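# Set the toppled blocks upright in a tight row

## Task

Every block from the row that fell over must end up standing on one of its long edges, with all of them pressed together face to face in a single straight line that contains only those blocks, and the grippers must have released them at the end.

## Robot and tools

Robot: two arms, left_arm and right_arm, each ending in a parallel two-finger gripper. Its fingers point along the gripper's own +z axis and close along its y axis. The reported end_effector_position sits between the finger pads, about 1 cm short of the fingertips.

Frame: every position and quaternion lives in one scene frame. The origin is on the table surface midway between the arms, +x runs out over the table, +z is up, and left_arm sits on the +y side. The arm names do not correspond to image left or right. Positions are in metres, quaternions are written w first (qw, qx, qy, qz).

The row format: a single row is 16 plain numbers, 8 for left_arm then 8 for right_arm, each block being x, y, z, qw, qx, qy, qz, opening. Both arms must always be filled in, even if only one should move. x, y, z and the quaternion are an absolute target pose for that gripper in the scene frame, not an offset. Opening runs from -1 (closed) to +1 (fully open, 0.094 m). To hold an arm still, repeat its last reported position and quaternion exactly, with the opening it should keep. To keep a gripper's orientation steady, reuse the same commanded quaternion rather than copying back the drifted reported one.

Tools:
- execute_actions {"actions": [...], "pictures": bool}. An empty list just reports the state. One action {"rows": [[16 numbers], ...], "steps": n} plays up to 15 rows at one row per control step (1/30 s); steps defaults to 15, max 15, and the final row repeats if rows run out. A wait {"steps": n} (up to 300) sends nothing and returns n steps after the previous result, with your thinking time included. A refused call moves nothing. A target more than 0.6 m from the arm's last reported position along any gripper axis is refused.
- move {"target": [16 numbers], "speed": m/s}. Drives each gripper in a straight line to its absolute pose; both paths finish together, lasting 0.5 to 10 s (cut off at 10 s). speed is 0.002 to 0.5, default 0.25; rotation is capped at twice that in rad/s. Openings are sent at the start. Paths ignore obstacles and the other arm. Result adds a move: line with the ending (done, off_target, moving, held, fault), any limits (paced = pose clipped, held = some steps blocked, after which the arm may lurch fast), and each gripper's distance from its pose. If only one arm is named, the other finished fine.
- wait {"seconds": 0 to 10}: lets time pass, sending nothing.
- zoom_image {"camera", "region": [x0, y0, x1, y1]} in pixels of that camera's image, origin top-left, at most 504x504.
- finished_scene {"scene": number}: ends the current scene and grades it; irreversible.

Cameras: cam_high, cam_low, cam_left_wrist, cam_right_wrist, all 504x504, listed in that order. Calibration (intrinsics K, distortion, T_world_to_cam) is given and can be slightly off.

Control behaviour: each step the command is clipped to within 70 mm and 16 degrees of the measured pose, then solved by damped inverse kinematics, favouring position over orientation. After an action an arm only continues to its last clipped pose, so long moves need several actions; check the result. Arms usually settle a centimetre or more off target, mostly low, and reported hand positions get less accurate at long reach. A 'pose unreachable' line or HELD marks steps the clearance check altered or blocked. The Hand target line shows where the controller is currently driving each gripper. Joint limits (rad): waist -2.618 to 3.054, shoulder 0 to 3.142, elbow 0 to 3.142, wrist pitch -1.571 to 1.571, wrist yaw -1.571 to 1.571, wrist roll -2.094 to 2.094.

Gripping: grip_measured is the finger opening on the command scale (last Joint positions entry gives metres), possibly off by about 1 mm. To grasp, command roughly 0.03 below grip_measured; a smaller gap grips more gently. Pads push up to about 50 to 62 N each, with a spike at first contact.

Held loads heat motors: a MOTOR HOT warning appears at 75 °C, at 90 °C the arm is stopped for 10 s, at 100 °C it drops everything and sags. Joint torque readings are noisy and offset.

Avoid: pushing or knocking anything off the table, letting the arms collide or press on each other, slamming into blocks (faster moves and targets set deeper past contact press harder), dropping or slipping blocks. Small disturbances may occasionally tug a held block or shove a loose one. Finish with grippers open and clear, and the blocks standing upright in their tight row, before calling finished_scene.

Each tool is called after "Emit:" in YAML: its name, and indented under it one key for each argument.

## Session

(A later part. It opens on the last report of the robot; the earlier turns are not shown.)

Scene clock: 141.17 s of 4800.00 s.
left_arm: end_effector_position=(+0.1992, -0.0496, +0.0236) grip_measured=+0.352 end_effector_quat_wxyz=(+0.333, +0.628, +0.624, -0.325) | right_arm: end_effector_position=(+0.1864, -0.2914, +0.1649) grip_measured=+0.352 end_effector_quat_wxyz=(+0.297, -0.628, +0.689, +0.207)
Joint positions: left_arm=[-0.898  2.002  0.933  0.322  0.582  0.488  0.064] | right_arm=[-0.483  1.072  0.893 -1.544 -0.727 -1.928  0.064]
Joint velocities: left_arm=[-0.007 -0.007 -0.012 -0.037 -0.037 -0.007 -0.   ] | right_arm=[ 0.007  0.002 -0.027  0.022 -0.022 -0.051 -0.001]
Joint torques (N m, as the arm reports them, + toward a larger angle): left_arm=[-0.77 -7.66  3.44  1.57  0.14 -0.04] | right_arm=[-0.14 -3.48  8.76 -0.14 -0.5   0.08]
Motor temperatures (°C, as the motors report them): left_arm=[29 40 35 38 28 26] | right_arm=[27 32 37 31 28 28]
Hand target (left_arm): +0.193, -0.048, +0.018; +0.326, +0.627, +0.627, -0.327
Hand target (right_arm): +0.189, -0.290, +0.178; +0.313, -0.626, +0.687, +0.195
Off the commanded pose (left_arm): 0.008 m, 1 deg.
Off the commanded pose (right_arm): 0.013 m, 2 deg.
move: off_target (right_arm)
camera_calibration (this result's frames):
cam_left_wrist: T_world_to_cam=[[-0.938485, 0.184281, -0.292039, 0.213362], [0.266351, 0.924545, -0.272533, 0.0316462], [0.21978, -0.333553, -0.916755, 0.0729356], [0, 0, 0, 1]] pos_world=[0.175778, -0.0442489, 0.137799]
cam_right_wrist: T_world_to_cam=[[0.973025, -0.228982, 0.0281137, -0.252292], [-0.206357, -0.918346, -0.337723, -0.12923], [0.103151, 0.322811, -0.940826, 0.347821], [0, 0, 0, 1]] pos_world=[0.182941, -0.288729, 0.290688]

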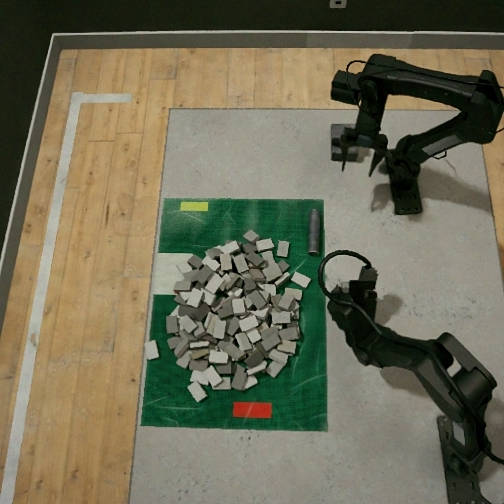

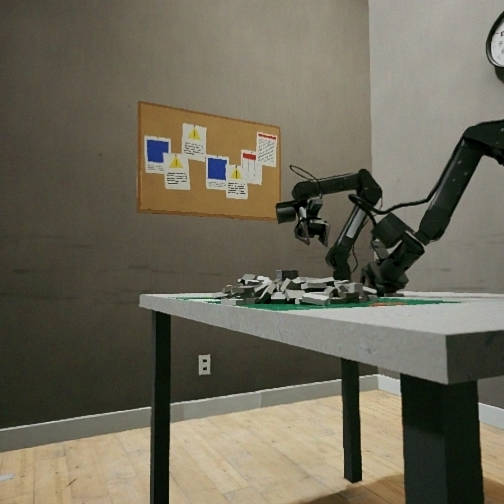

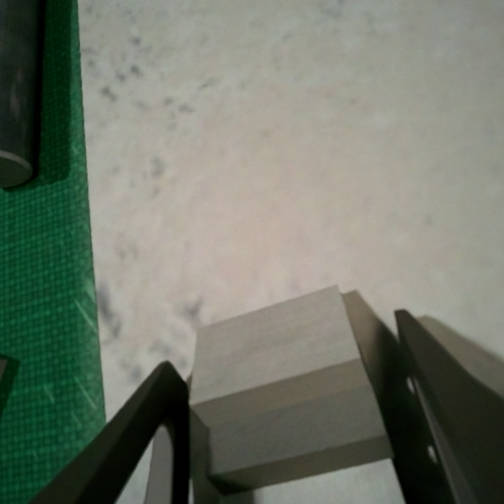

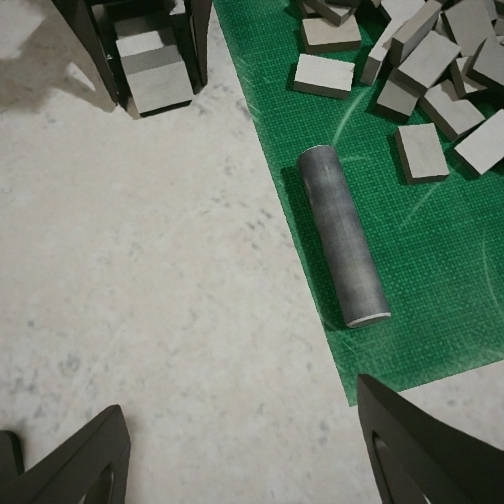

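Emit:
move:
  target: [0.193,-0.048,0.018,0.3265,0.6272,0.6272,-0.3265,0.0, 0.189,-0.290,0.178,0.313,-0.626,0.687,0.195,0.35]
  speed: 0.004

Emit:
move:
  target: [0.193,-0.048,0.018,0.3265,0.6272,0.6272,-0.3265,-0.14, 0.189,-0.290,0.178,0.313,-0.626,0.687,0.195,0.35]
  speed: 0.004

Scene clock: 152.43 s of 4800.00 s.
left_arm: end_effector_position=(+0.1992, -0.0496, +0.0236) grip_measured=+0.003 end_effector_quat_wxyz=(+0.333, +0.628, +0.624, -0.325) | right_arm: end_effector_position=(+0.1865, -0.2913, +0.1649) grip_measured=+0.352 end_effector_quat_wxyz=(+0.297, -0.628, +0.689, +0.207)
Joint positions: left_arm=[-0.898  2.002  0.933  0.322  0.582  0.487  0.047] | right_arm=[-0.483  1.072  0.893 -1.544 -0.727 -1.928  0.064]
Joint velocities: left_arm=[ 0.007 -0.007 -0.012  0.051 -0.051 -0.037 -0.001] | right_arm=[-0.002  0.002  0.007  0.022 -0.007 -0.037 -0.   ]
Joint torques (N m, as the arm reports them, + toward a larger angle): left_arm=[-0.7  -7.78  3.37  1.57  0.15 -0.06] | right_arm=[-0.21 -3.54  8.77 -0.11 -0.51  0.09]
Motor temperatures (°C, as the motors report them): left_arm=[29 40 35 38 28 26] | right_arm=[27 32 37 31 28 28]
Hand target (left_arm): +0.193, -0.048, +0.018; +0.326, +0.627, +0.627, -0.327
Hand target (right_arm): +0.189, -0.290, +0.178; +0.313, -0.626, +0.687, +0.195
Off the commanded pose (left_arm): 0.008 m, 1 deg.
Off the commanded pose (right_arm): 0.013 m, 2 deg.
After step 90, 2.90 s passed at rest.
move: off_target (right_arm)
camera_calibration (this result's frames):
cam_left_wrist: T_world_to_cam=[[-0.938616, 0.184077, -0.291745, 0.213371], [0.266065, 0.924602, -0.272619, 0.0317079], [0.219564, -0.333508, -0.916823, 0.0729824], [0, 0, 0, 1]] pos_world=[0.175813, -0.0442537, 0.137806]
cam_right_wrist: T_world_to_cam=[[0.973007, -0.229049, 0.0281739, -0.252334], [-0.206362, -0.918217, -0.338073, -0.129073], [0.103305, 0.323133, -0.940698, 0.34789], [0, 0, 0, 1]] pos_world=[0.182949, -0.288728, 0.290733]

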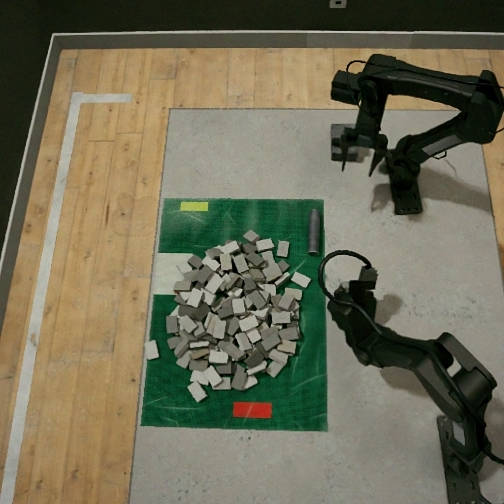

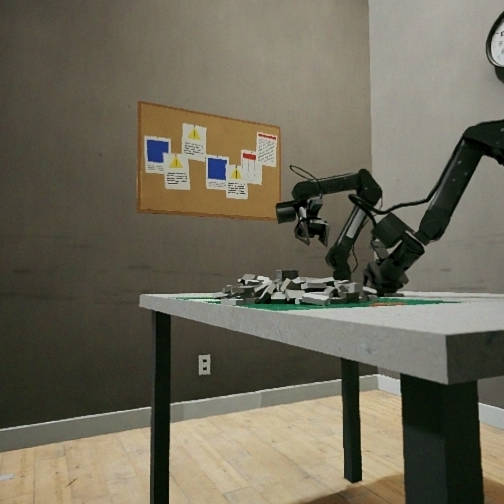

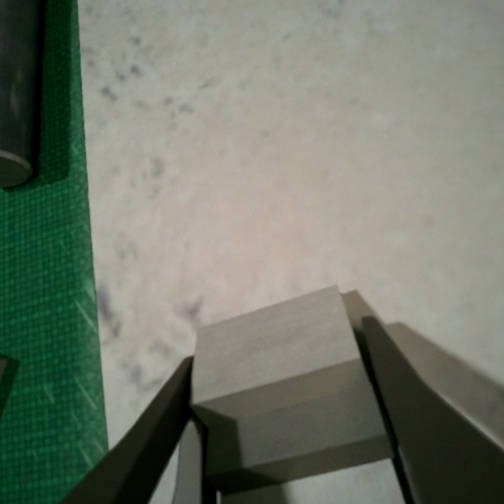

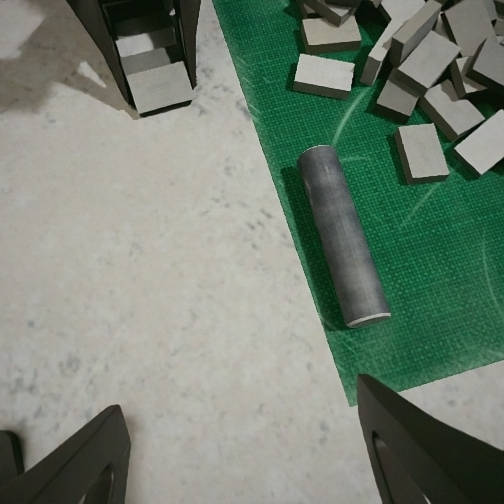

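Scene clock: 157.77 s of 4800.00 s.
left_arm: end_effector_position=(+0.1991, -0.0497, +0.0236) grip_measured=-0.106 end_effector_quat_wxyz=(+0.333, +0.628, +0.624, -0.325) | right_arm: end_effector_position=(+0.1864, -0.2914, +0.1649) grip_measured=+0.352 end_effector_quat_wxyz=(+0.297, -0.628, +0.689, +0.207)
Joint positions: left_arm=[-0.898  2.002  0.933  0.322  0.582  0.487  0.042] | right_arm=[-0.483  1.072  0.893 -1.544 -0.727 -1.928  0.064]
Joint velocities: left_arm=[-0.012 -0.012  0.002 -0.081  0.051 -0.007  0.001] | right_arm=[ 0.007  0.007 -0.002 -0.11   0.007  0.051 -0.   ]
Joint torques (N m, as the arm reports them, + toward a larger angle): left_arm=[-0.67 -7.81  3.36  1.58  0.15 -0.05] | right_arm=[-0.2  -3.54  8.76 -0.14 -0.49  0.08]
Motor temperatures (°C, as the motors report them): left_arm=[29 40 35 38 28 26] | right_arm=[27 32 37 31 28 28]
Hand target (left_arm): +0.193, -0.048, +0.018; +0.326, +0.627, +0.627, -0.327
Hand target (right_arm): +0.189, -0.290, +0.178; +0.313, -0.626, +0.687, +0.195
Off the commanded pose (left_arm): 0.008 m, 1 deg.
Off the commanded pose (right_arm): 0.013 m, 2 deg.
move: off_target (right_arm)
camera_calibration (this result's frames):
cam_left_wrist: T_world_to_cam=[[-0.938542, 0.184223, -0.291892, 0.213284], [0.266211, 0.924622, -0.272407, 0.031761], [0.219706, -0.33337, -0.916839, 0.0729345], [0, 0, 0, 1]] pos_world=[0.175697, -0.0443447, 0.137777]
cam_right_wrist: T_world_to_cam=[[0.973025, -0.228982, 0.0281137, -0.252292], [-0.206357, -0.918346, -0.337723, -0.12923], [0.103151, 0.322811, -0.940826, 0.347821], [0, 0, 0, 1]] pos_world=[0.182941, -0.288729, 0.290688]

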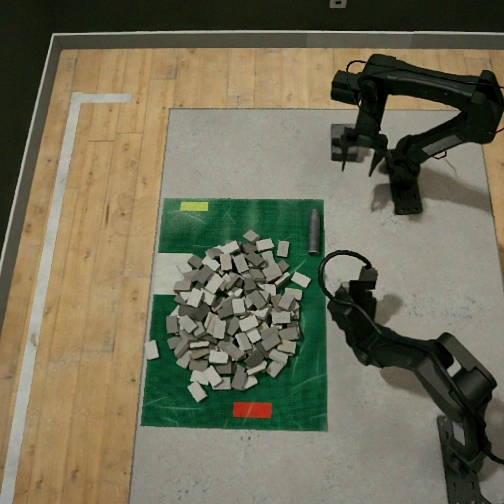

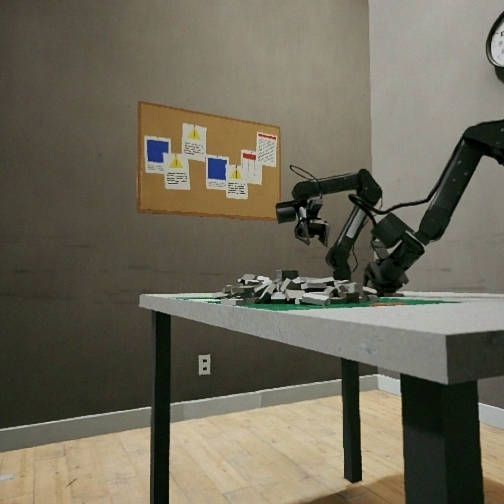

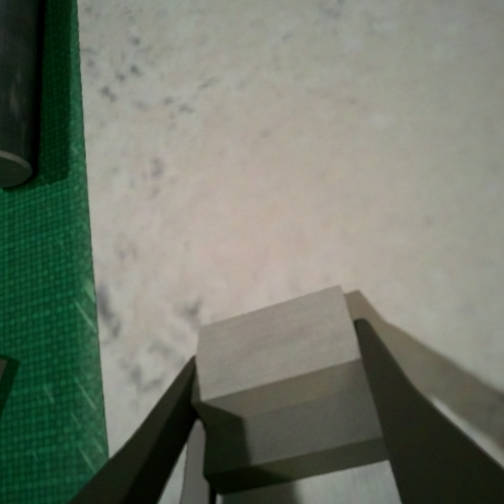

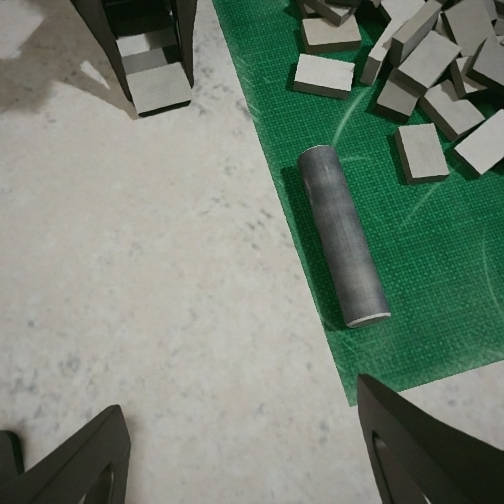

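Emit:
execute_actions:
  actions: []

Scene clock: 168.47 s of 4800.00 s.
left_arm: end_effector_position=(+0.1991, -0.0497, +0.0236) grip_measured=-0.106 end_effector_quat_wxyz=(+0.333, +0.628, +0.624, -0.325) | right_arm: end_effector_position=(+0.1865, -0.2913, +0.1649) grip_measured=+0.352 end_effector_quat_wxyz=(+0.297, -0.628, +0.689, +0.207)
Joint positions: left_arm=[-0.898  2.002  0.933  0.322  0.582  0.487  0.042] | right_arm=[-0.483  1.072  0.893 -1.544 -0.727 -1.928  0.064]
Joint velocities: left_arm=[ 0.002  0.002 -0.002 -0.051  0.022 -0.037  0.   ] | right_arm=[ 0.002 -0.002  0.017 -0.007  0.022 -0.051 -0.001]
Joint torques (N m, as the arm reports them, + toward a larger angle): left_arm=[-0.69 -7.82  3.4   1.57  0.15 -0.04] | right_arm=[-0.24 -3.57  8.81 -0.14 -0.52  0.09]
Motor temperatures (°C, as the motors report them): left_arm=[29 40 35 38 28 26] | right_arm=[27 32 38 30 28 28]
Hand target (left_arm): +0.193, -0.048, +0.018; +0.326, +0.627, +0.627, -0.327
Hand target (right_arm): +0.189, -0.290, +0.178; +0.313, -0.626, +0.687, +0.195
Off the commanded pose (left_arm): 0.008 m, 1 deg.
Off the commanded pose (right_arm): 0.013 m, 2 deg.
Steps of this call (steps 1 to 90: nothing new was sent; then 7.70 s passed at rest). Readings (end_effector_position):
1: left_arm (+0.1991, -0.0497, +0.0236) | right_arm (+0.1864, -0.2914, +0.1649)
2: left_arm (+0.1991, -0.0497, +0.0236) | right_arm (+0.1864, -0.2914, +0.1649)
4: left_arm (+0.1991, -0.0497, +0.0236) | right_arm (+0.1865, -0.2913, +0.1649)
8: left_arm (+0.1991, -0.0497, +0.0236) | right_arm (+0.1865, -0.2913, +0.1649)
90: the state above
camera_calibration (this result's frames):
cam_left_wrist: T_world_to_cam=[[-0.938542, 0.184223, -0.291892, 0.213284], [0.266211, 0.924622, -0.272407, 0.031761], [0.219706, -0.33337, -0.916839, 0.0729345], [0, 0, 0, 1]] pos_world=[0.175697, -0.0443447, 0.137777]
cam_right_wrist: T_world_to_cam=[[0.973007, -0.229049, 0.0281739, -0.252334], [-0.206362, -0.918217, -0.338073, -0.129073], [0.103305, 0.323133, -0.940698, 0.34789], [0, 0, 0, 1]] pos_world=[0.182949, -0.288728, 0.290733]

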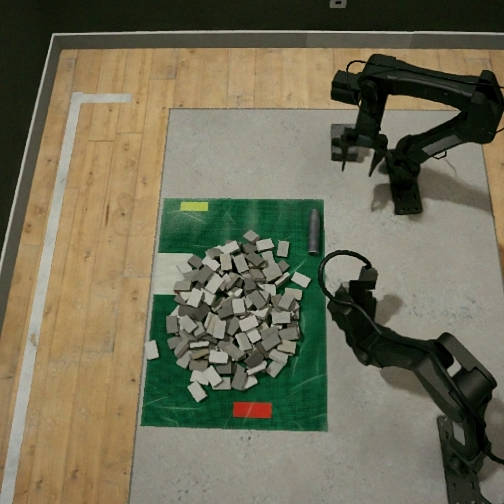

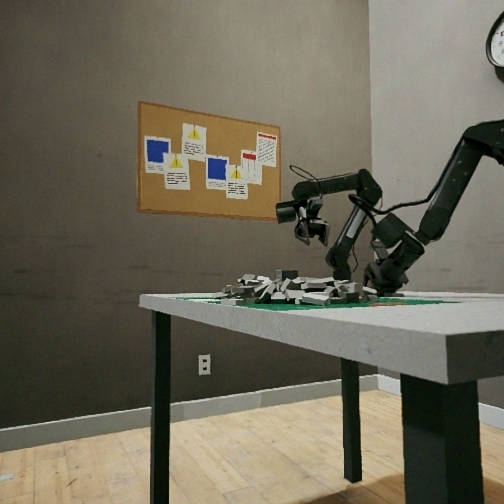

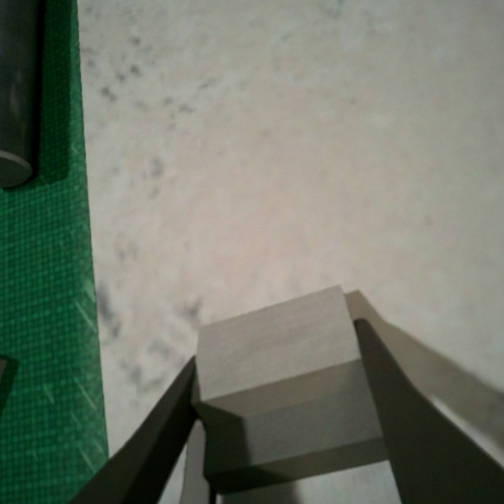

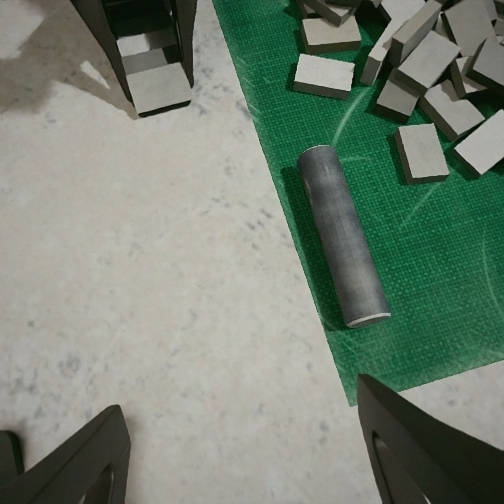

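Emit:
move:
  target: [0.193,-0.052,0.055,0.3265,0.6272,0.6272,-0.3265,-0.14,0.189,-0.290,0.178,0.313,-0.626,0.687,0.195,0.35]
  speed: 0.03

Scene clock: 172.07 s of 4800.00 s.
left_arm: end_effector_position=(+0.1900, -0.0394, +0.0294) grip_measured=-0.106 end_effector_quat_wxyz=(+0.304, +0.628, +0.643, -0.315) | right_arm: end_effector_position=(+0.1864, -0.2914, +0.1649) grip_measured=+0.352 end_effector_quat_wxyz=(+0.297, -0.628, +0.689, +0.207)
Joint positions: left_arm=[-0.906  1.938  0.933  0.19   0.559  0.483  0.042] | right_arm=[-0.483  1.072  0.893 -1.544 -0.727 -1.928  0.064]
Joint velocities: left_arm=[-0.007  0.007  0.002 -0.022  0.007  0.037  0.   ] | right_arm=[-0.002 -0.022  0.002 -0.022  0.007  0.007 -0.002]
Joint torques (N m, as the arm reports them, + toward a larger angle): left_arm=[ -0.75 -10.38   6.71   1.39   0.37  -0.07] | right_arm=[-0.23 -3.55  8.75 -0.13 -0.5   0.07]
Motor temperatures (°C, as the motors report them): left_arm=[29 40 35 38 28 26] | right_arm=[27 32 38 30 28 28]
Hand target (left_arm): +0.192, -0.051, +0.055; +0.326, +0.627, +0.627, -0.327
Hand target (right_arm): +0.189, -0.290, +0.178; +0.313, -0.626, +0.687, +0.195
Off the commanded pose (left_arm): 0.029 m, 3 deg.
Off the commanded pose (right_arm): 0.013 m, 2 deg.
move: off_target (left_arm, right_arm)
camera_calibration (this result's frames):
cam_left_wrist: T_world_to_cam=[[-0.950653, 0.189776, -0.245449, 0.205695], [0.246247, 0.942774, -0.224812, 0.0293994], [0.188739, -0.274159, -0.942982, 0.0926696], [0, 0, 0, 1]] pos_world=[0.170814, -0.0413466, 0.144482]
cam_right_wrist: T_world_to_cam=[[0.973025, -0.228982, 0.0281137, -0.252292], [-0.206357, -0.918346, -0.337723, -0.12923], [0.103151, 0.322811, -0.940826, 0.347821], [0, 0, 0, 1]] pos_world=[0.182941, -0.288729, 0.290688]

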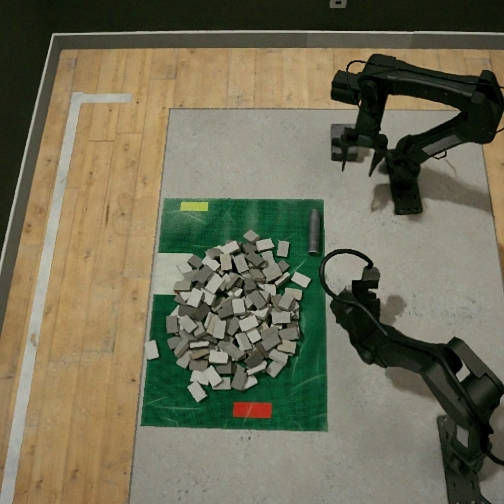

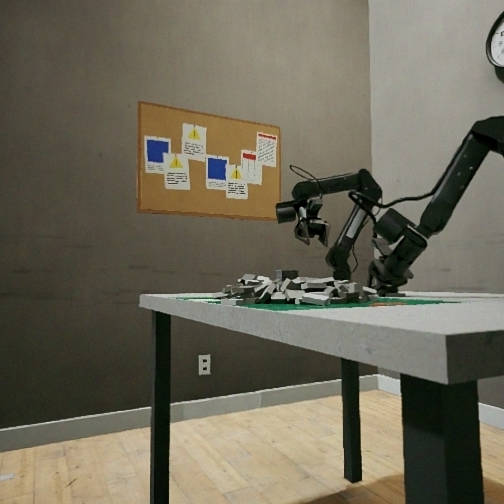

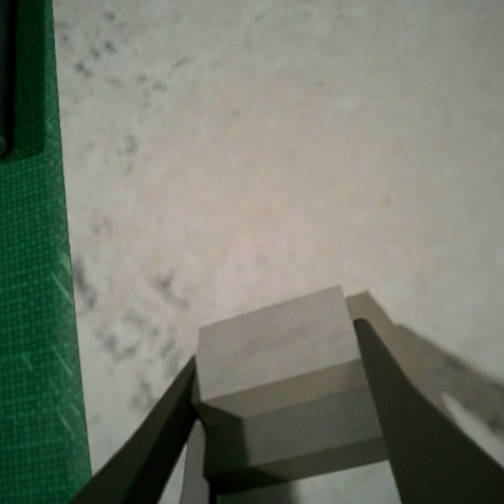

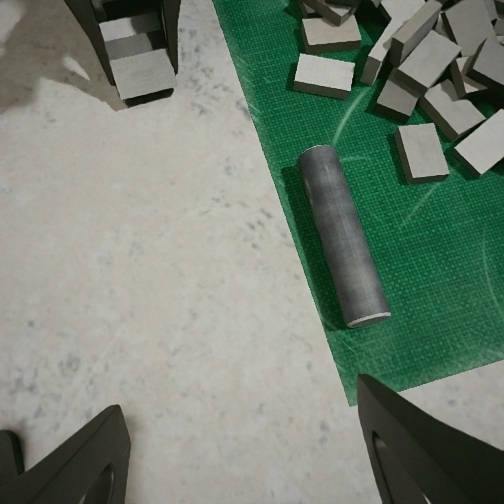

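Emit:
zoom_image:
  camera: "cam_right_wrist"
  region: [40,0,260,140]

Region (40, 0, 260, 140) of cam_right_wrist's 504x504 image, scaled by 2.291, with more detail than that image has; it fills the top 321 rows of this view, and the rest is white.

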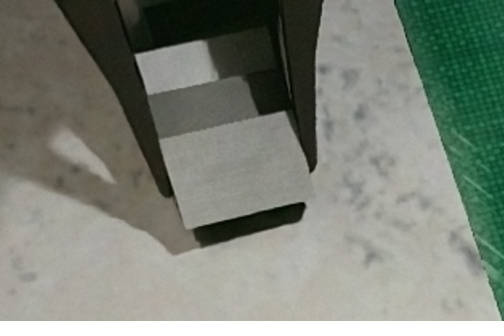

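Emit:
move:
  target: [0.193,-0.060,0.085,0.3265,0.6272,0.6272,-0.3265,-0.14,0.189,-0.290,0.178,0.313,-0.626,0.687,0.195,0.35]
  speed: 0.03

Scene clock: 188.67 s of 4800.00 s.
left_arm: end_effector_position=(+0.1869, -0.0431, +0.0525) grip_measured=-0.106 end_effector_quat_wxyz=(+0.293, +0.628, +0.649, -0.313) | right_arm: end_effector_position=(+0.1864, -0.2914, +0.1649) grip_measured=+0.352 end_effector_quat_wxyz=(+0.297, -0.628, +0.689, +0.207)
Joint positions: left_arm=[-0.921  1.881  0.99   0.057  0.546  0.47   0.042] | right_arm=[-0.483  1.072  0.893 -1.544 -0.727 -1.928  0.064]
Joint velocities: left_arm=[ 0.002  0.002  0.007 -0.022  0.037 -0.007 -0.001] | right_arm=[-0.007  0.002 -0.022 -0.051 -0.037  0.007  0.001]
Joint torques (N m, as the arm reports them, + toward a larger angle): left_arm=[ -0.69 -10.34   7.9    1.51   0.36  -0.02] | right_arm=[-0.15 -3.58  8.73 -0.13 -0.53  0.09]
Motor temperatures (°C, as the motors report them): left_arm=[29 43 36 38 28 26] | right_arm=[27 32 38 30 28 28]
Hand target (left_arm): +0.191, -0.058, +0.086; +0.326, +0.627, +0.627, -0.327
Hand target (right_arm): +0.189, -0.290, +0.178; +0.313, -0.626, +0.687, +0.195
Off the commanded pose (left_arm): 0.037 m, 5 deg.
Off the commanded pose (right_arm): 0.013 m, 2 deg.
After step 90, 11.33 s passed at rest.
move: off_target (left_arm, right_arm)
camera_calibration (this result's frames):
cam_left_wrist: T_world_to_cam=[[-0.954851, 0.192492, -0.226289, 0.209095], [0.240634, 0.94782, -0.209121, 0.0392825], [0.174227, -0.254133, -0.951347, 0.118029], [0, 0, 0, 1]] pos_world=[0.169638, -0.047487, 0.167817]
cam_right_wrist: T_world_to_cam=[[0.973025, -0.228982, 0.0281137, -0.252292], [-0.206357, -0.918346, -0.337723, -0.12923], [0.103151, 0.322811, -0.940826, 0.347821], [0, 0, 0, 1]] pos_world=[0.182941, -0.288729, 0.290688]

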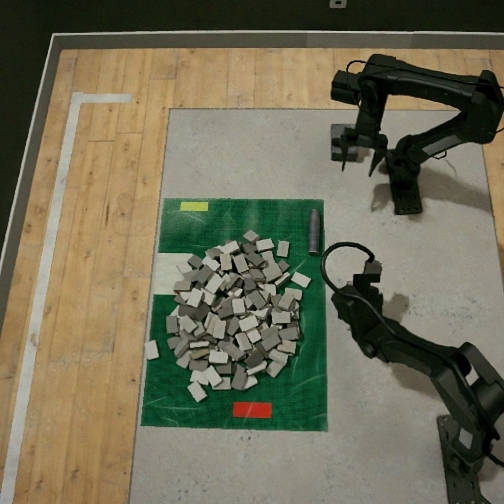

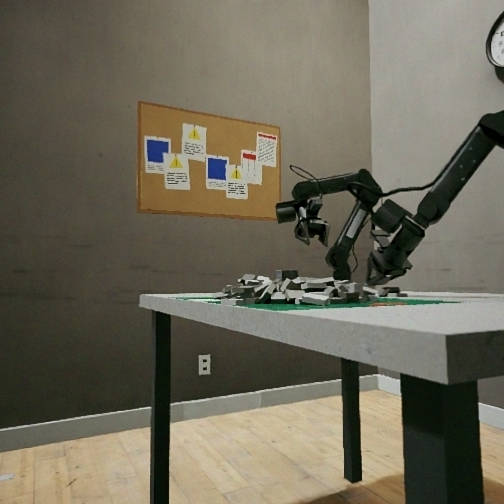

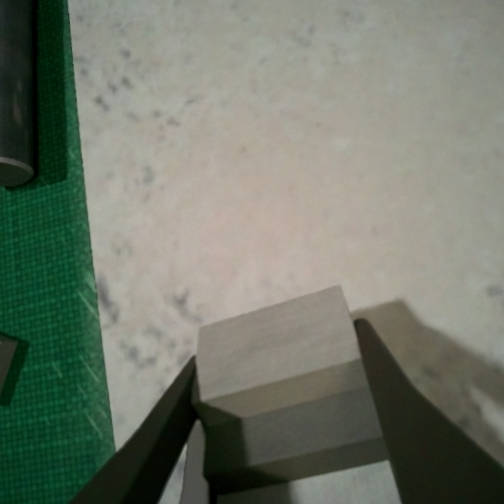

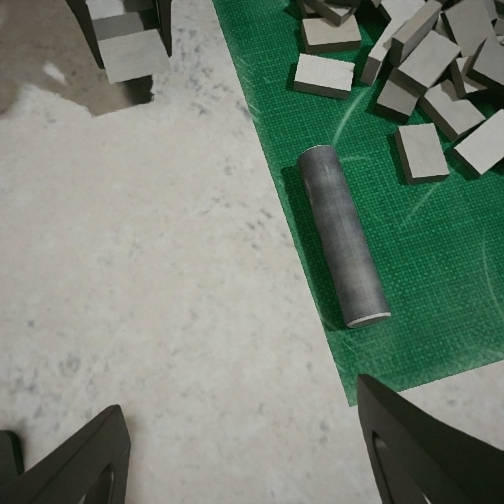

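Emit:
zoom_image:
  camera: "cam_right_wrist"
  region: [40,0,260,140]

Emit:
zoom_image:
  camera: "cam_low"
  region: [340,240,440,320]

Region (40, 0, 260, 140) of cam_right_wrist's 504x504 image, scaled by 2.291, with more detail than that image has; it fills the top 321 rows of this view, and the rest is white.

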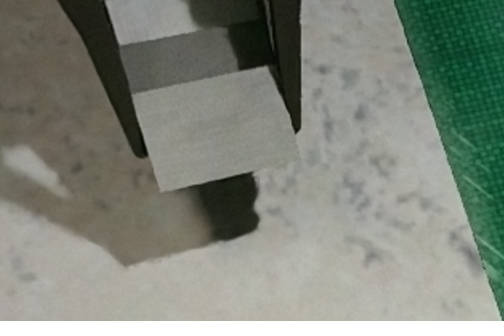

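Region (340, 240, 440, 320) of cam_low's 504x504 image, scaled by 5.040, with more detail than that image has; it fills the top 403 rows of this view, and the rest is white.

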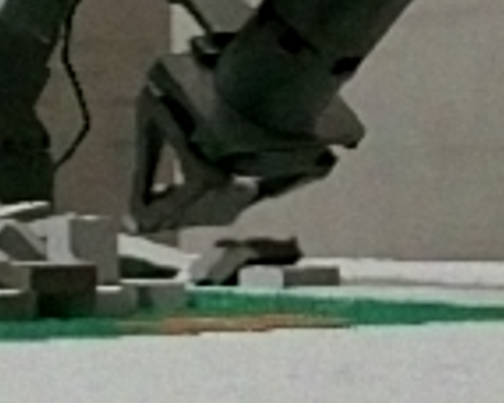

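Emit:
move:
  target: [0.203,-0.053,0.036,0.3265,0.6272,0.6272,-0.3265,-0.14,0.189,-0.290,0.178,0.313,-0.626,0.687,0.195,0.35]
  speed: 0.02

Scene clock: 277.83 s of 4800.00 s.
left_arm: end_effector_position=(+0.2008, -0.0486, +0.0271) grip_measured=-0.106 end_effector_quat_wxyz=(+0.306, +0.625, +0.646, -0.314) | right_arm: end_effector_position=(+0.1864, -0.2914, +0.1649) grip_measured=+0.352 end_effector_quat_wxyz=(+0.297, -0.628, +0.689, +0.207)
Joint positions: left_arm=[-0.903  1.983  0.99   0.182  0.554  0.477  0.042] | right_arm=[-0.483  1.072  0.893 -1.544 -0.727 -1.928  0.064]
Joint velocities: left_arm=[-0.007  0.007  0.002  0.007 -0.007 -0.022  0.001] | right_arm=[ 0.002 -0.007  0.007  0.007  0.022  0.066  0.002]
Joint torques (N m, as the arm reports them, + toward a larger angle): left_arm=[ 0.79 -8.32  4.34  1.86  0.48  0.15] | right_arm=[-0.18 -3.5   8.77 -0.14 -0.52  0.09]
Motor temperatures (°C, as the motors report them): left_arm=[29 47 38 39 28 26] | right_arm=[27 32 39 30 28 28]
Hand target (left_arm): +0.203, -0.053, +0.036; +0.326, +0.628, +0.628, -0.325
Hand target (right_arm): +0.189, -0.290, +0.178; +0.313, -0.626, +0.687, +0.195
Off the commanded pose (left_arm): 0.010 m, 4 deg.
Off the commanded pose (right_arm): 0.013 m, 2 deg.
After step 90, 83.73 s passed at rest.
move: off_target (left_arm, right_arm)
camera_calibration (this result's frames):
cam_left_wrist: T_world_to_cam=[[-0.952382, 0.180875, -0.245462, 0.217119], [0.237427, 0.945027, -0.22484, 0.0367544], [0.1913, -0.272413, -0.942971, 0.0854912], [0, 0, 0, 1]] pos_world=[0.1817, -0.0507164, 0.142174]
cam_right_wrist: T_world_to_cam=[[0.973025, -0.228982, 0.0281137, -0.252292], [-0.206357, -0.918346, -0.337723, -0.12923], [0.103151, 0.322811, -0.940826, 0.347821], [0, 0, 0, 1]] pos_world=[0.182941, -0.288729, 0.290688]

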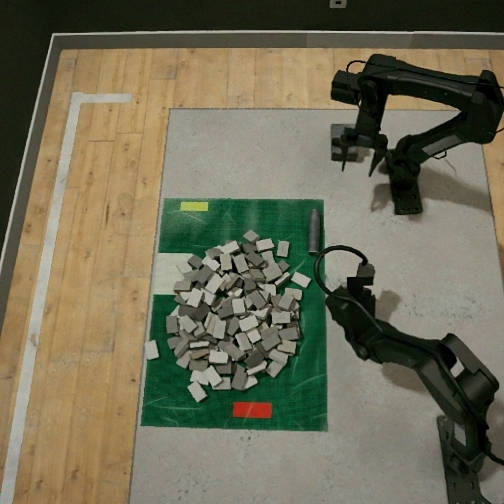

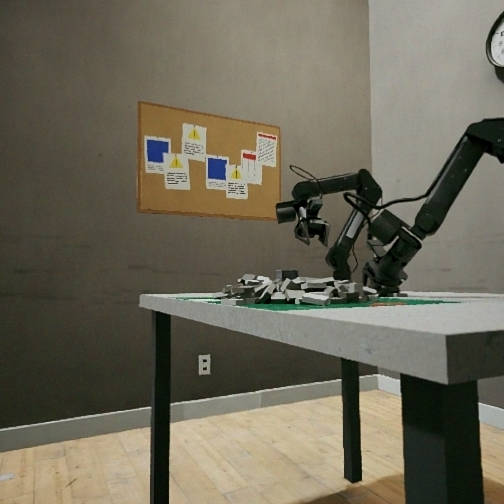

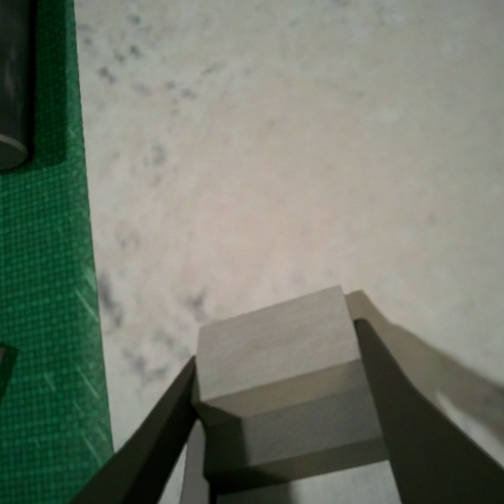

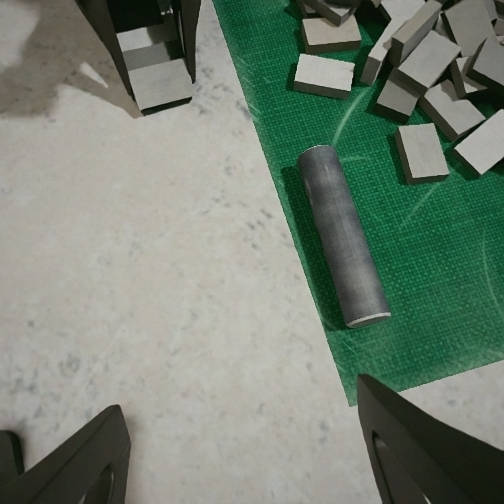

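Emit:
execute_actions:
  actions:
    - {"rows":[[0.201,-0.050,0.030,0.3265,0.6272,0.6272,-0.3265,-0.12,0.189,-0.290,0.178,0.313,-0.626,0.687,0.195,0.35],[0.201,-0.050,0.030,0.3265,0.6272,0.6272,-0.3265,-0.11,0.189,-0.290,0.178,0.313,-0.626,0.687,0.195,0.35],[0.201,-0.050,0.030,0.3265,0.6272,0.6272,-0.3265,-0.10,0.189,-0.290,0.178,0.313,-0.626,0.687,0.195,0.35],[0.201,-0.050,0.030,0.3265,0.6272,0.6272,-0.3265,-0.09,0.189,-0.290,0.178,0.313,-0.626,0.687,0.195,0.35],[0.201,-0.050,0.030,0.3265,0.6272,0.6272,-0.3265,-0.08,0.189,-0.290,0.178,0.313,-0.626,0.687,0.195,0.35],[0.201,-0.050,0.030,0.3265,0.6272,0.6272,-0.3265,-0.07,0.189,-0.290,0.178,0.313,-0.626,0.687,0.195,0.35],[0.201,-0.050,0.030,0.3265,0.6272,0.6272,-0.3265,-0.05,0.189,-0.290,0.178,0.313,-0.626,0.687,0.195,0.35],[0.201,-0.050,0.030,0.3265,0.6272,0.6272,-0.3265,-0.02,0.189,-0.290,0.178,0.313,-0.626,0.687,0.195,0.35],[0.201,-0.050,0.030,0.3265,0.6272,0.6272,-0.3265,0.02,0.189,-0.290,0.178,0.313,-0.626,0.687,0.195,0.35],[0.201,-0.050,0.030,0.3265,0.6272,0.6272,-0.3265,0.08,0.189,-0.290,0.178,0.313,-0.626,0.687,0.195,0.35],[0.201,-0.050,0.030,0.3265,0.6272,0.6272,-0.3265,0.15,0.189,-0.290,0.178,0.313,-0.626,0.687,0.195,0.35],[0.201,-0.050,0.030,0.3265,0.6272,0.6272,-0.3265,0.22,0.189,-0.290,0.178,0.313,-0.626,0.687,0.195,0.35],[0.201,-0.050,0.030,0.3265,0.6272,0.6272,-0.3265,0.30,0.189,-0.290,0.178,0.313,-0.626,0.687,0.195,0.35],[0.201,-0.050,0.030,0.3265,0.6272,0.6272,-0.3265,0.35,0.189,-0.290,0.178,0.313,-0.626,0.687,0.195,0.35]],"steps":15}

Scene clock: 286.07 s of 4800.00 s.
left_arm: end_effector_position=(+0.2022, -0.0525, +0.0324) grip_measured=+0.341 end_effector_quat_wxyz=(+0.326, +0.626, +0.632, -0.321) | right_arm: end_effector_position=(+0.1865, -0.2913, +0.1649) grip_measured=+0.352 end_effector_quat_wxyz=(+0.297, -0.628, +0.689, +0.207)
Joint positions: left_arm=[-0.902  1.984  0.973  0.248  0.569  0.478  0.063] | right_arm=[-0.483  1.072  0.893 -1.544 -0.727 -1.928  0.064]
Joint velocities: left_arm=[ 0.002 -0.012 -0.017  0.037 -0.051 -0.007  0.014] | right_arm=[-0.017 -0.002  0.002  0.022 -0.081  0.037  0.   ]
Joint torques (N m, as the arm reports them, + toward a larger angle): left_arm=[ 0.74 -7.8   3.88  1.63  0.37  0.13] | right_arm=[-0.25 -3.52  8.75 -0.15 -0.52  0.09]
Motor temperatures (°C, as the motors report them): left_arm=[29 46 37 40 28 26] | right_arm=[27 32 39 30 28 28]
Hand target (left_arm): +0.201, -0.050, +0.030; +0.326, +0.627, +0.627, -0.326
Hand target (right_arm): +0.189, -0.290, +0.178; +0.313, -0.626, +0.687, +0.195
Off the commanded pose (left_arm): 0.004 m, 1 deg.
Off the commanded pose (right_arm): 0.013 m, 2 deg.
Steps of this call (steps 1 to 90: nothing new was sent; then 4.73 s passed at rest; steps 91 to 105: all 15 steps of this action). Readings (end_effector_position):
91: left_arm (+0.2009, -0.0487, +0.0269) | right_arm (+0.1865, -0.2913, +0.1649)
92: left_arm (+0.2005, -0.0486, +0.0268) | right_arm (+0.1865, -0.2913, +0.1649)
94: left_arm (+0.2007, -0.0490, +0.0275) | right_arm (+0.1865, -0.2913, +0.1649)
98: left_arm (+0.2010, -0.0498, +0.0288) | right_arm (+0.1865, -0.2913, +0.1649)
105: the state above
camera_calibration (this result's frames):
cam_left_wrist: T_world_to_cam=[[-0.943999, 0.178723, -0.27735, 0.219621], [0.252687, 0.932129, -0.259395, 0.0386293], [0.212166, -0.314951, -0.92509, 0.0821861], [0, 0, 0, 1]] pos_world=[0.180124, -0.0493743, 0.146962]
cam_right_wrist: T_world_to_cam=[[0.973007, -0.229049, 0.0281739, -0.252334], [-0.206362, -0.918217, -0.338073, -0.129073], [0.103305, 0.323133, -0.940698, 0.34789], [0, 0, 0, 1]] pos_world=[0.182949, -0.288728, 0.290733]

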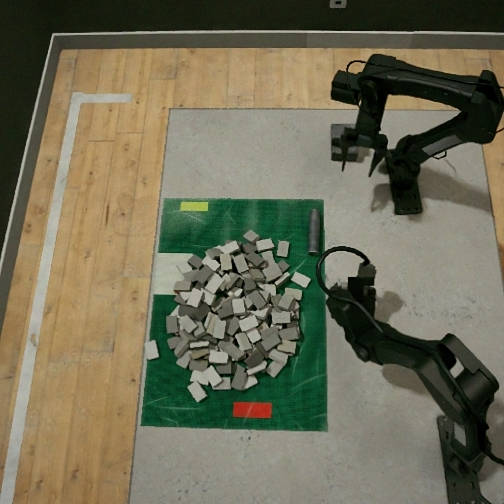

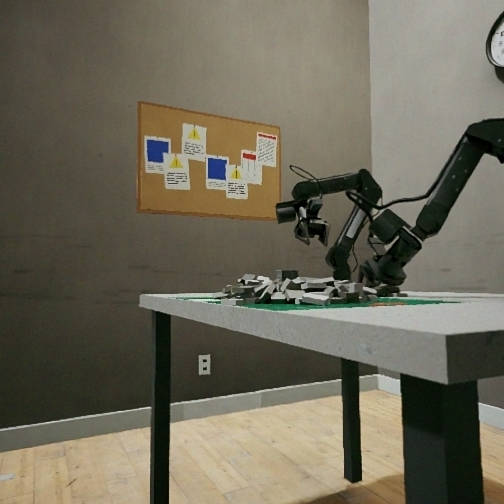

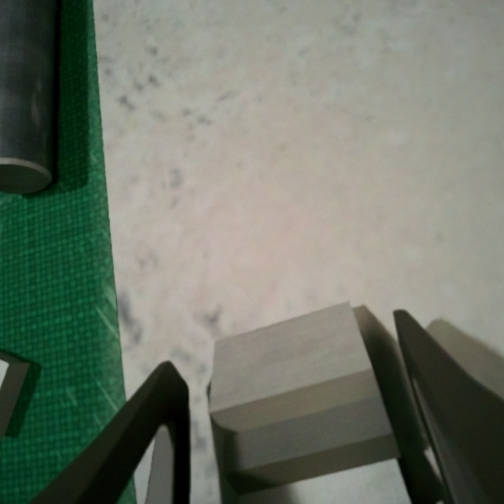

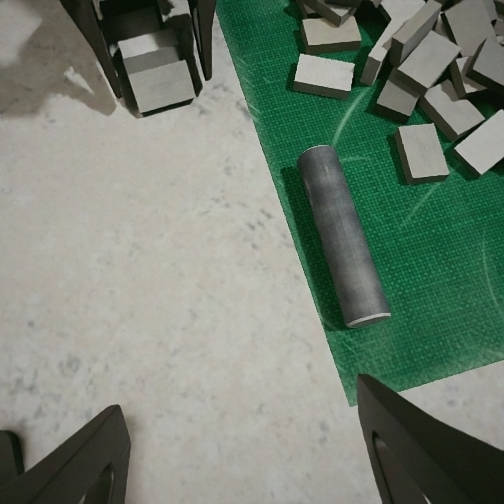

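Emit:
execute_actions:
  actions:
    - {"rows":[[0.201,-0.050,0.030,0.3265,0.6272,0.6272,-0.3265,0.2,0.189,-0.290,0.178,0.313,-0.626,0.687,0.195,0.35],[0.201,-0.050,0.030,0.3265,0.6272,0.6272,-0.3265,0.1,0.189,-0.290,0.178,0.313,-0.626,0.687,0.195,0.35],[0.201,-0.050,0.030,0.3265,0.6272,0.6272,-0.3265,0.03,0.189,-0.290,0.178,0.313,-0.626,0.687,0.195,0.35],[0.201,-0.050,0.030,0.3265,0.6272,0.6272,-0.3265,-0.02,0.189,-0.290,0.178,0.313,-0.626,0.687,0.195,0.35],[0.201,-0.050,0.030,0.3265,0.6272,0.6272,-0.3265,-0.05,0.189,-0.290,0.178,0.313,-0.626,0.687,0.195,0.35],[0.201,-0.050,0.030,0.3265,0.6272,0.6272,-0.3265,-0.07,0.189,-0.290,0.178,0.313,-0.626,0.687,0.195,0.35],[0.201,-0.050,0.030,0.3265,0.6272,0.6272,-0.3265,-0.09,0.189,-0.290,0.178,0.313,-0.626,0.687,0.195,0.35],[0.201,-0.050,0.030,0.3265,0.6272,0.6272,-0.3265,-0.10,0.189,-0.290,0.178,0.313,-0.626,0.687,0.195,0.35],[0.201,-0.050,0.030,0.3265,0.6272,0.6272,-0.3265,-0.11,0.189,-0.290,0.178,0.313,-0.626,0.687,0.195,0.35],[0.201,-0.050,0.030,0.3265,0.6272,0.6272,-0.3265,-0.12,0.189,-0.290,0.178,0.313,-0.626,0.687,0.195,0.35],[0.201,-0.050,0.030,0.3265,0.6272,0.6272,-0.3265,-0.13,0.189,-0.290,0.178,0.313,-0.626,0.687,0.195,0.35],[0.201,-0.050,0.030,0.3265,0.6272,0.6272,-0.3265,-0.14,0.189,-0.290,0.178,0.313,-0.626,0.687,0.195,0.35]],"steps":15}
  pictures: false

Emit:
move:
  target: [0.197,-0.065,0.085,0.3265,0.6272,0.6272,-0.3265,-0.14,0.189,-0.290,0.178,0.313,-0.626,0.687,0.195,0.35]
  speed: 0.03

Scene clock: 295.63 s of 4800.00 s.
left_arm: end_effector_position=(+0.2020, -0.0533, +0.0335) grip_measured=-0.110 end_effector_quat_wxyz=(+0.328, +0.626, +0.630, -0.323) | right_arm: end_effector_position=(+0.1865, -0.2913, +0.1649) grip_measured=+0.352 end_effector_quat_wxyz=(+0.297, -0.628, +0.689, +0.207)
Joint positions: left_arm=[-0.902  1.984  0.973  0.254  0.574  0.478  0.042] | right_arm=[-0.483  1.072  0.893 -1.544 -0.727 -1.928  0.064]
Joint velocities: left_arm=[-0.002  0.007 -0.012  0.066 -0.007 -0.037  0.   ] | right_arm=[ 0.007  0.007  0.002 -0.022  0.066 -0.022 -0.   ]
Joint torques (N m, as the arm reports them, + toward a larger angle): left_arm=[ 0.74 -7.75  3.91  1.59  0.31  0.14] | right_arm=[-0.14 -3.53  8.75 -0.15 -0.51  0.08]
Motor temperatures (°C, as the motors report them): left_arm=[29 44 36 39 28 26] | right_arm=[27 32 39 30 28 28]
Hand target (left_arm): +0.201, -0.050, +0.030; +0.327, +0.627, +0.627, -0.326
Hand target (right_arm): +0.189, -0.290, +0.178; +0.313, -0.626, +0.687, +0.195
Off the commanded pose (left_arm): 0.005 m, 1 deg.
Off the commanded pose (right_arm): 0.013 m, 2 deg.
Steps of this call (steps 1 to 90: nothing new was sent; then 6.07 s passed at rest; steps 91 to 105: all 15 steps of this action). Readings (end_effector_position):
91: left_arm (+0.2024, -0.0531, +0.0333) | right_arm (+0.1865, -0.2913, +0.1649)
92: left_arm (+0.2025, -0.0531, +0.0334) | right_arm (+0.1865, -0.2913, +0.1649)
94: left_arm (+0.2024, -0.0532, +0.0334) | right_arm (+0.1865, -0.2913, +0.1649)
98: left_arm (+0.2020, -0.0533, +0.0335) | right_arm (+0.1865, -0.2913, +0.1649)
105: the state above

Scene clock: 297.93 s of 4800.00 s.
left_arm: end_effector_position=(+0.1919, -0.0519, +0.0576) grip_measured=-0.110 end_effector_quat_wxyz=(+0.300, +0.629, +0.643, -0.318) | right_arm: end_effector_position=(+0.1864, -0.2914, +0.1649) grip_measured=+0.352 end_effector_quat_wxyz=(+0.297, -0.628, +0.689, +0.207)
Joint positions: left_arm=[-0.922  1.901  1.025  0.063  0.555  0.468  0.042] | right_arm=[-0.483  1.072  0.893 -1.544 -0.727 -1.928  0.064]
Joint velocities: left_arm=[ 0.007 -0.012 -0.017 -0.066  0.037 -0.007 -0.   ] | right_arm=[-0.007 -0.002 -0.012  0.066 -0.051  0.037 -0.001]
Joint torques (N m, as the arm reports them, + toward a larger angle): left_arm=[ -0.67 -10.25   7.72   1.47   0.25  -0.04] | right_arm=[-0.19 -3.56  8.71 -0.14 -0.51  0.08]
Motor temperatures (°C, as the motors report them): left_arm=[29 45 37 39 28 26] | right_arm=[27 32 39 30 28 28]
Hand target (left_arm): +0.196, -0.063, +0.086; +0.326, +0.627, +0.627, -0.327
Hand target (right_arm): +0.189, -0.290, +0.178; +0.313, -0.626, +0.687, +0.195
Off the commanded pose (left_arm): 0.031 m, 4 deg.
Off the commanded pose (right_arm): 0.013 m, 2 deg.
move: off_target (left_arm, right_arm)
camera_calibration (this result's frames):
cam_left_wrist: T_world_to_cam=[[-0.951861, 0.194132, -0.237219, 0.216852], [0.248539, 0.941746, -0.226591, 0.0465992], [0.179412, -0.274641, -0.944661, 0.117343], [0, 0, 0, 1]] pos_world=[0.173779, -0.0537553, 0.17285]
cam_right_wrist: T_world_to_cam=[[0.973025, -0.228982, 0.0281137, -0.252292], [-0.206357, -0.918346, -0.337723, -0.12923], [0.103151, 0.322811, -0.940826, 0.347821], [0, 0, 0, 1]] pos_world=[0.182941, -0.288729, 0.290688]

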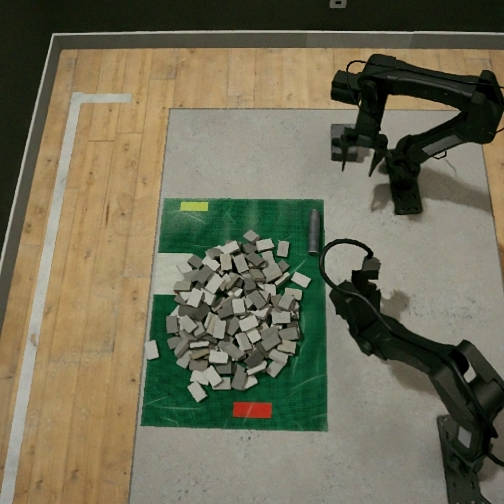

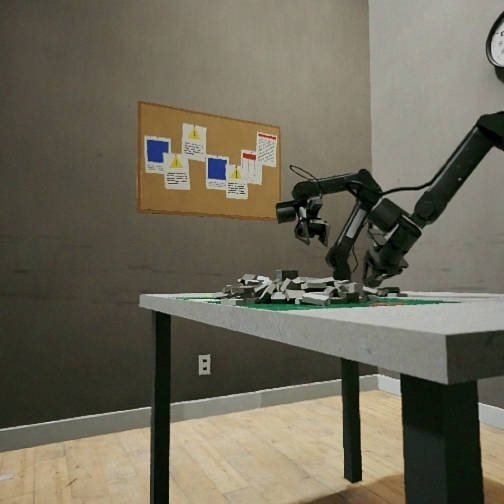

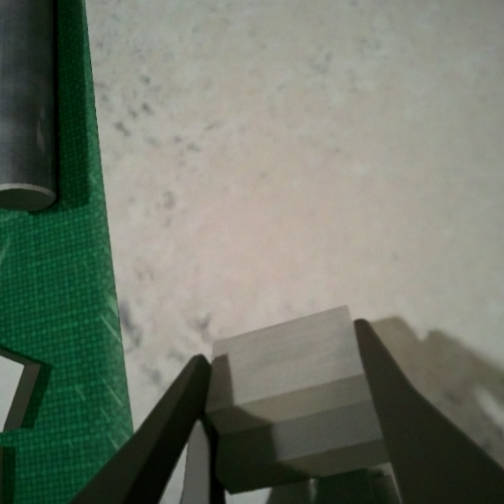

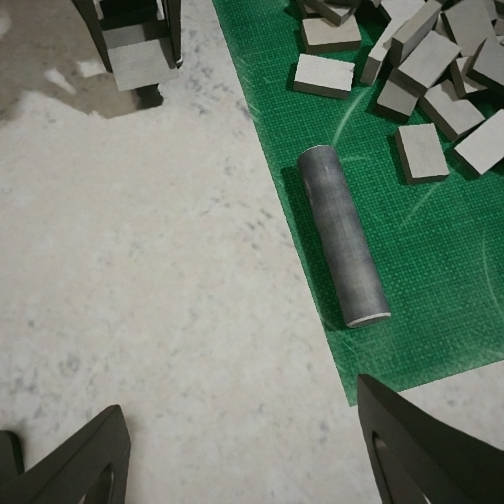

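Emit:
zoom_image:
  camera: "cam_left_wrist"
  region: [150,280,450,504]

Emit:
zoom_image:
  camera: "cam_right_wrist"
  region: [40,0,260,140]

Region (150, 280, 450, 504) of cam_left_wrist's 504x504 image, scaled by 1.680, with more detail than that image has; it fills the top 376 rows of this view, and the rest is white.

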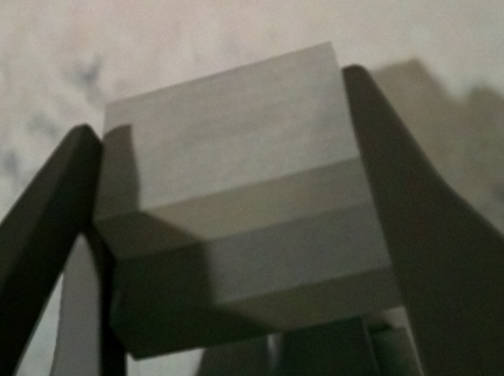

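Region (40, 0, 260, 140) of cam_right_wrist's 504x504 image, scaled by 2.291, with more detail than that image has; it fills the top 321 rows of this view, and the rest is white.

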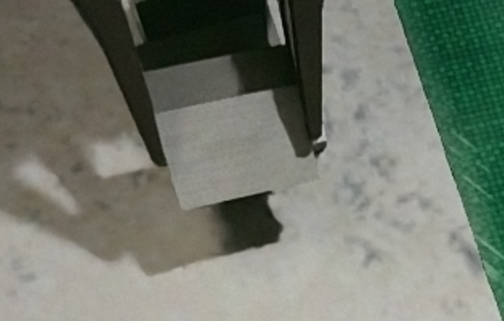

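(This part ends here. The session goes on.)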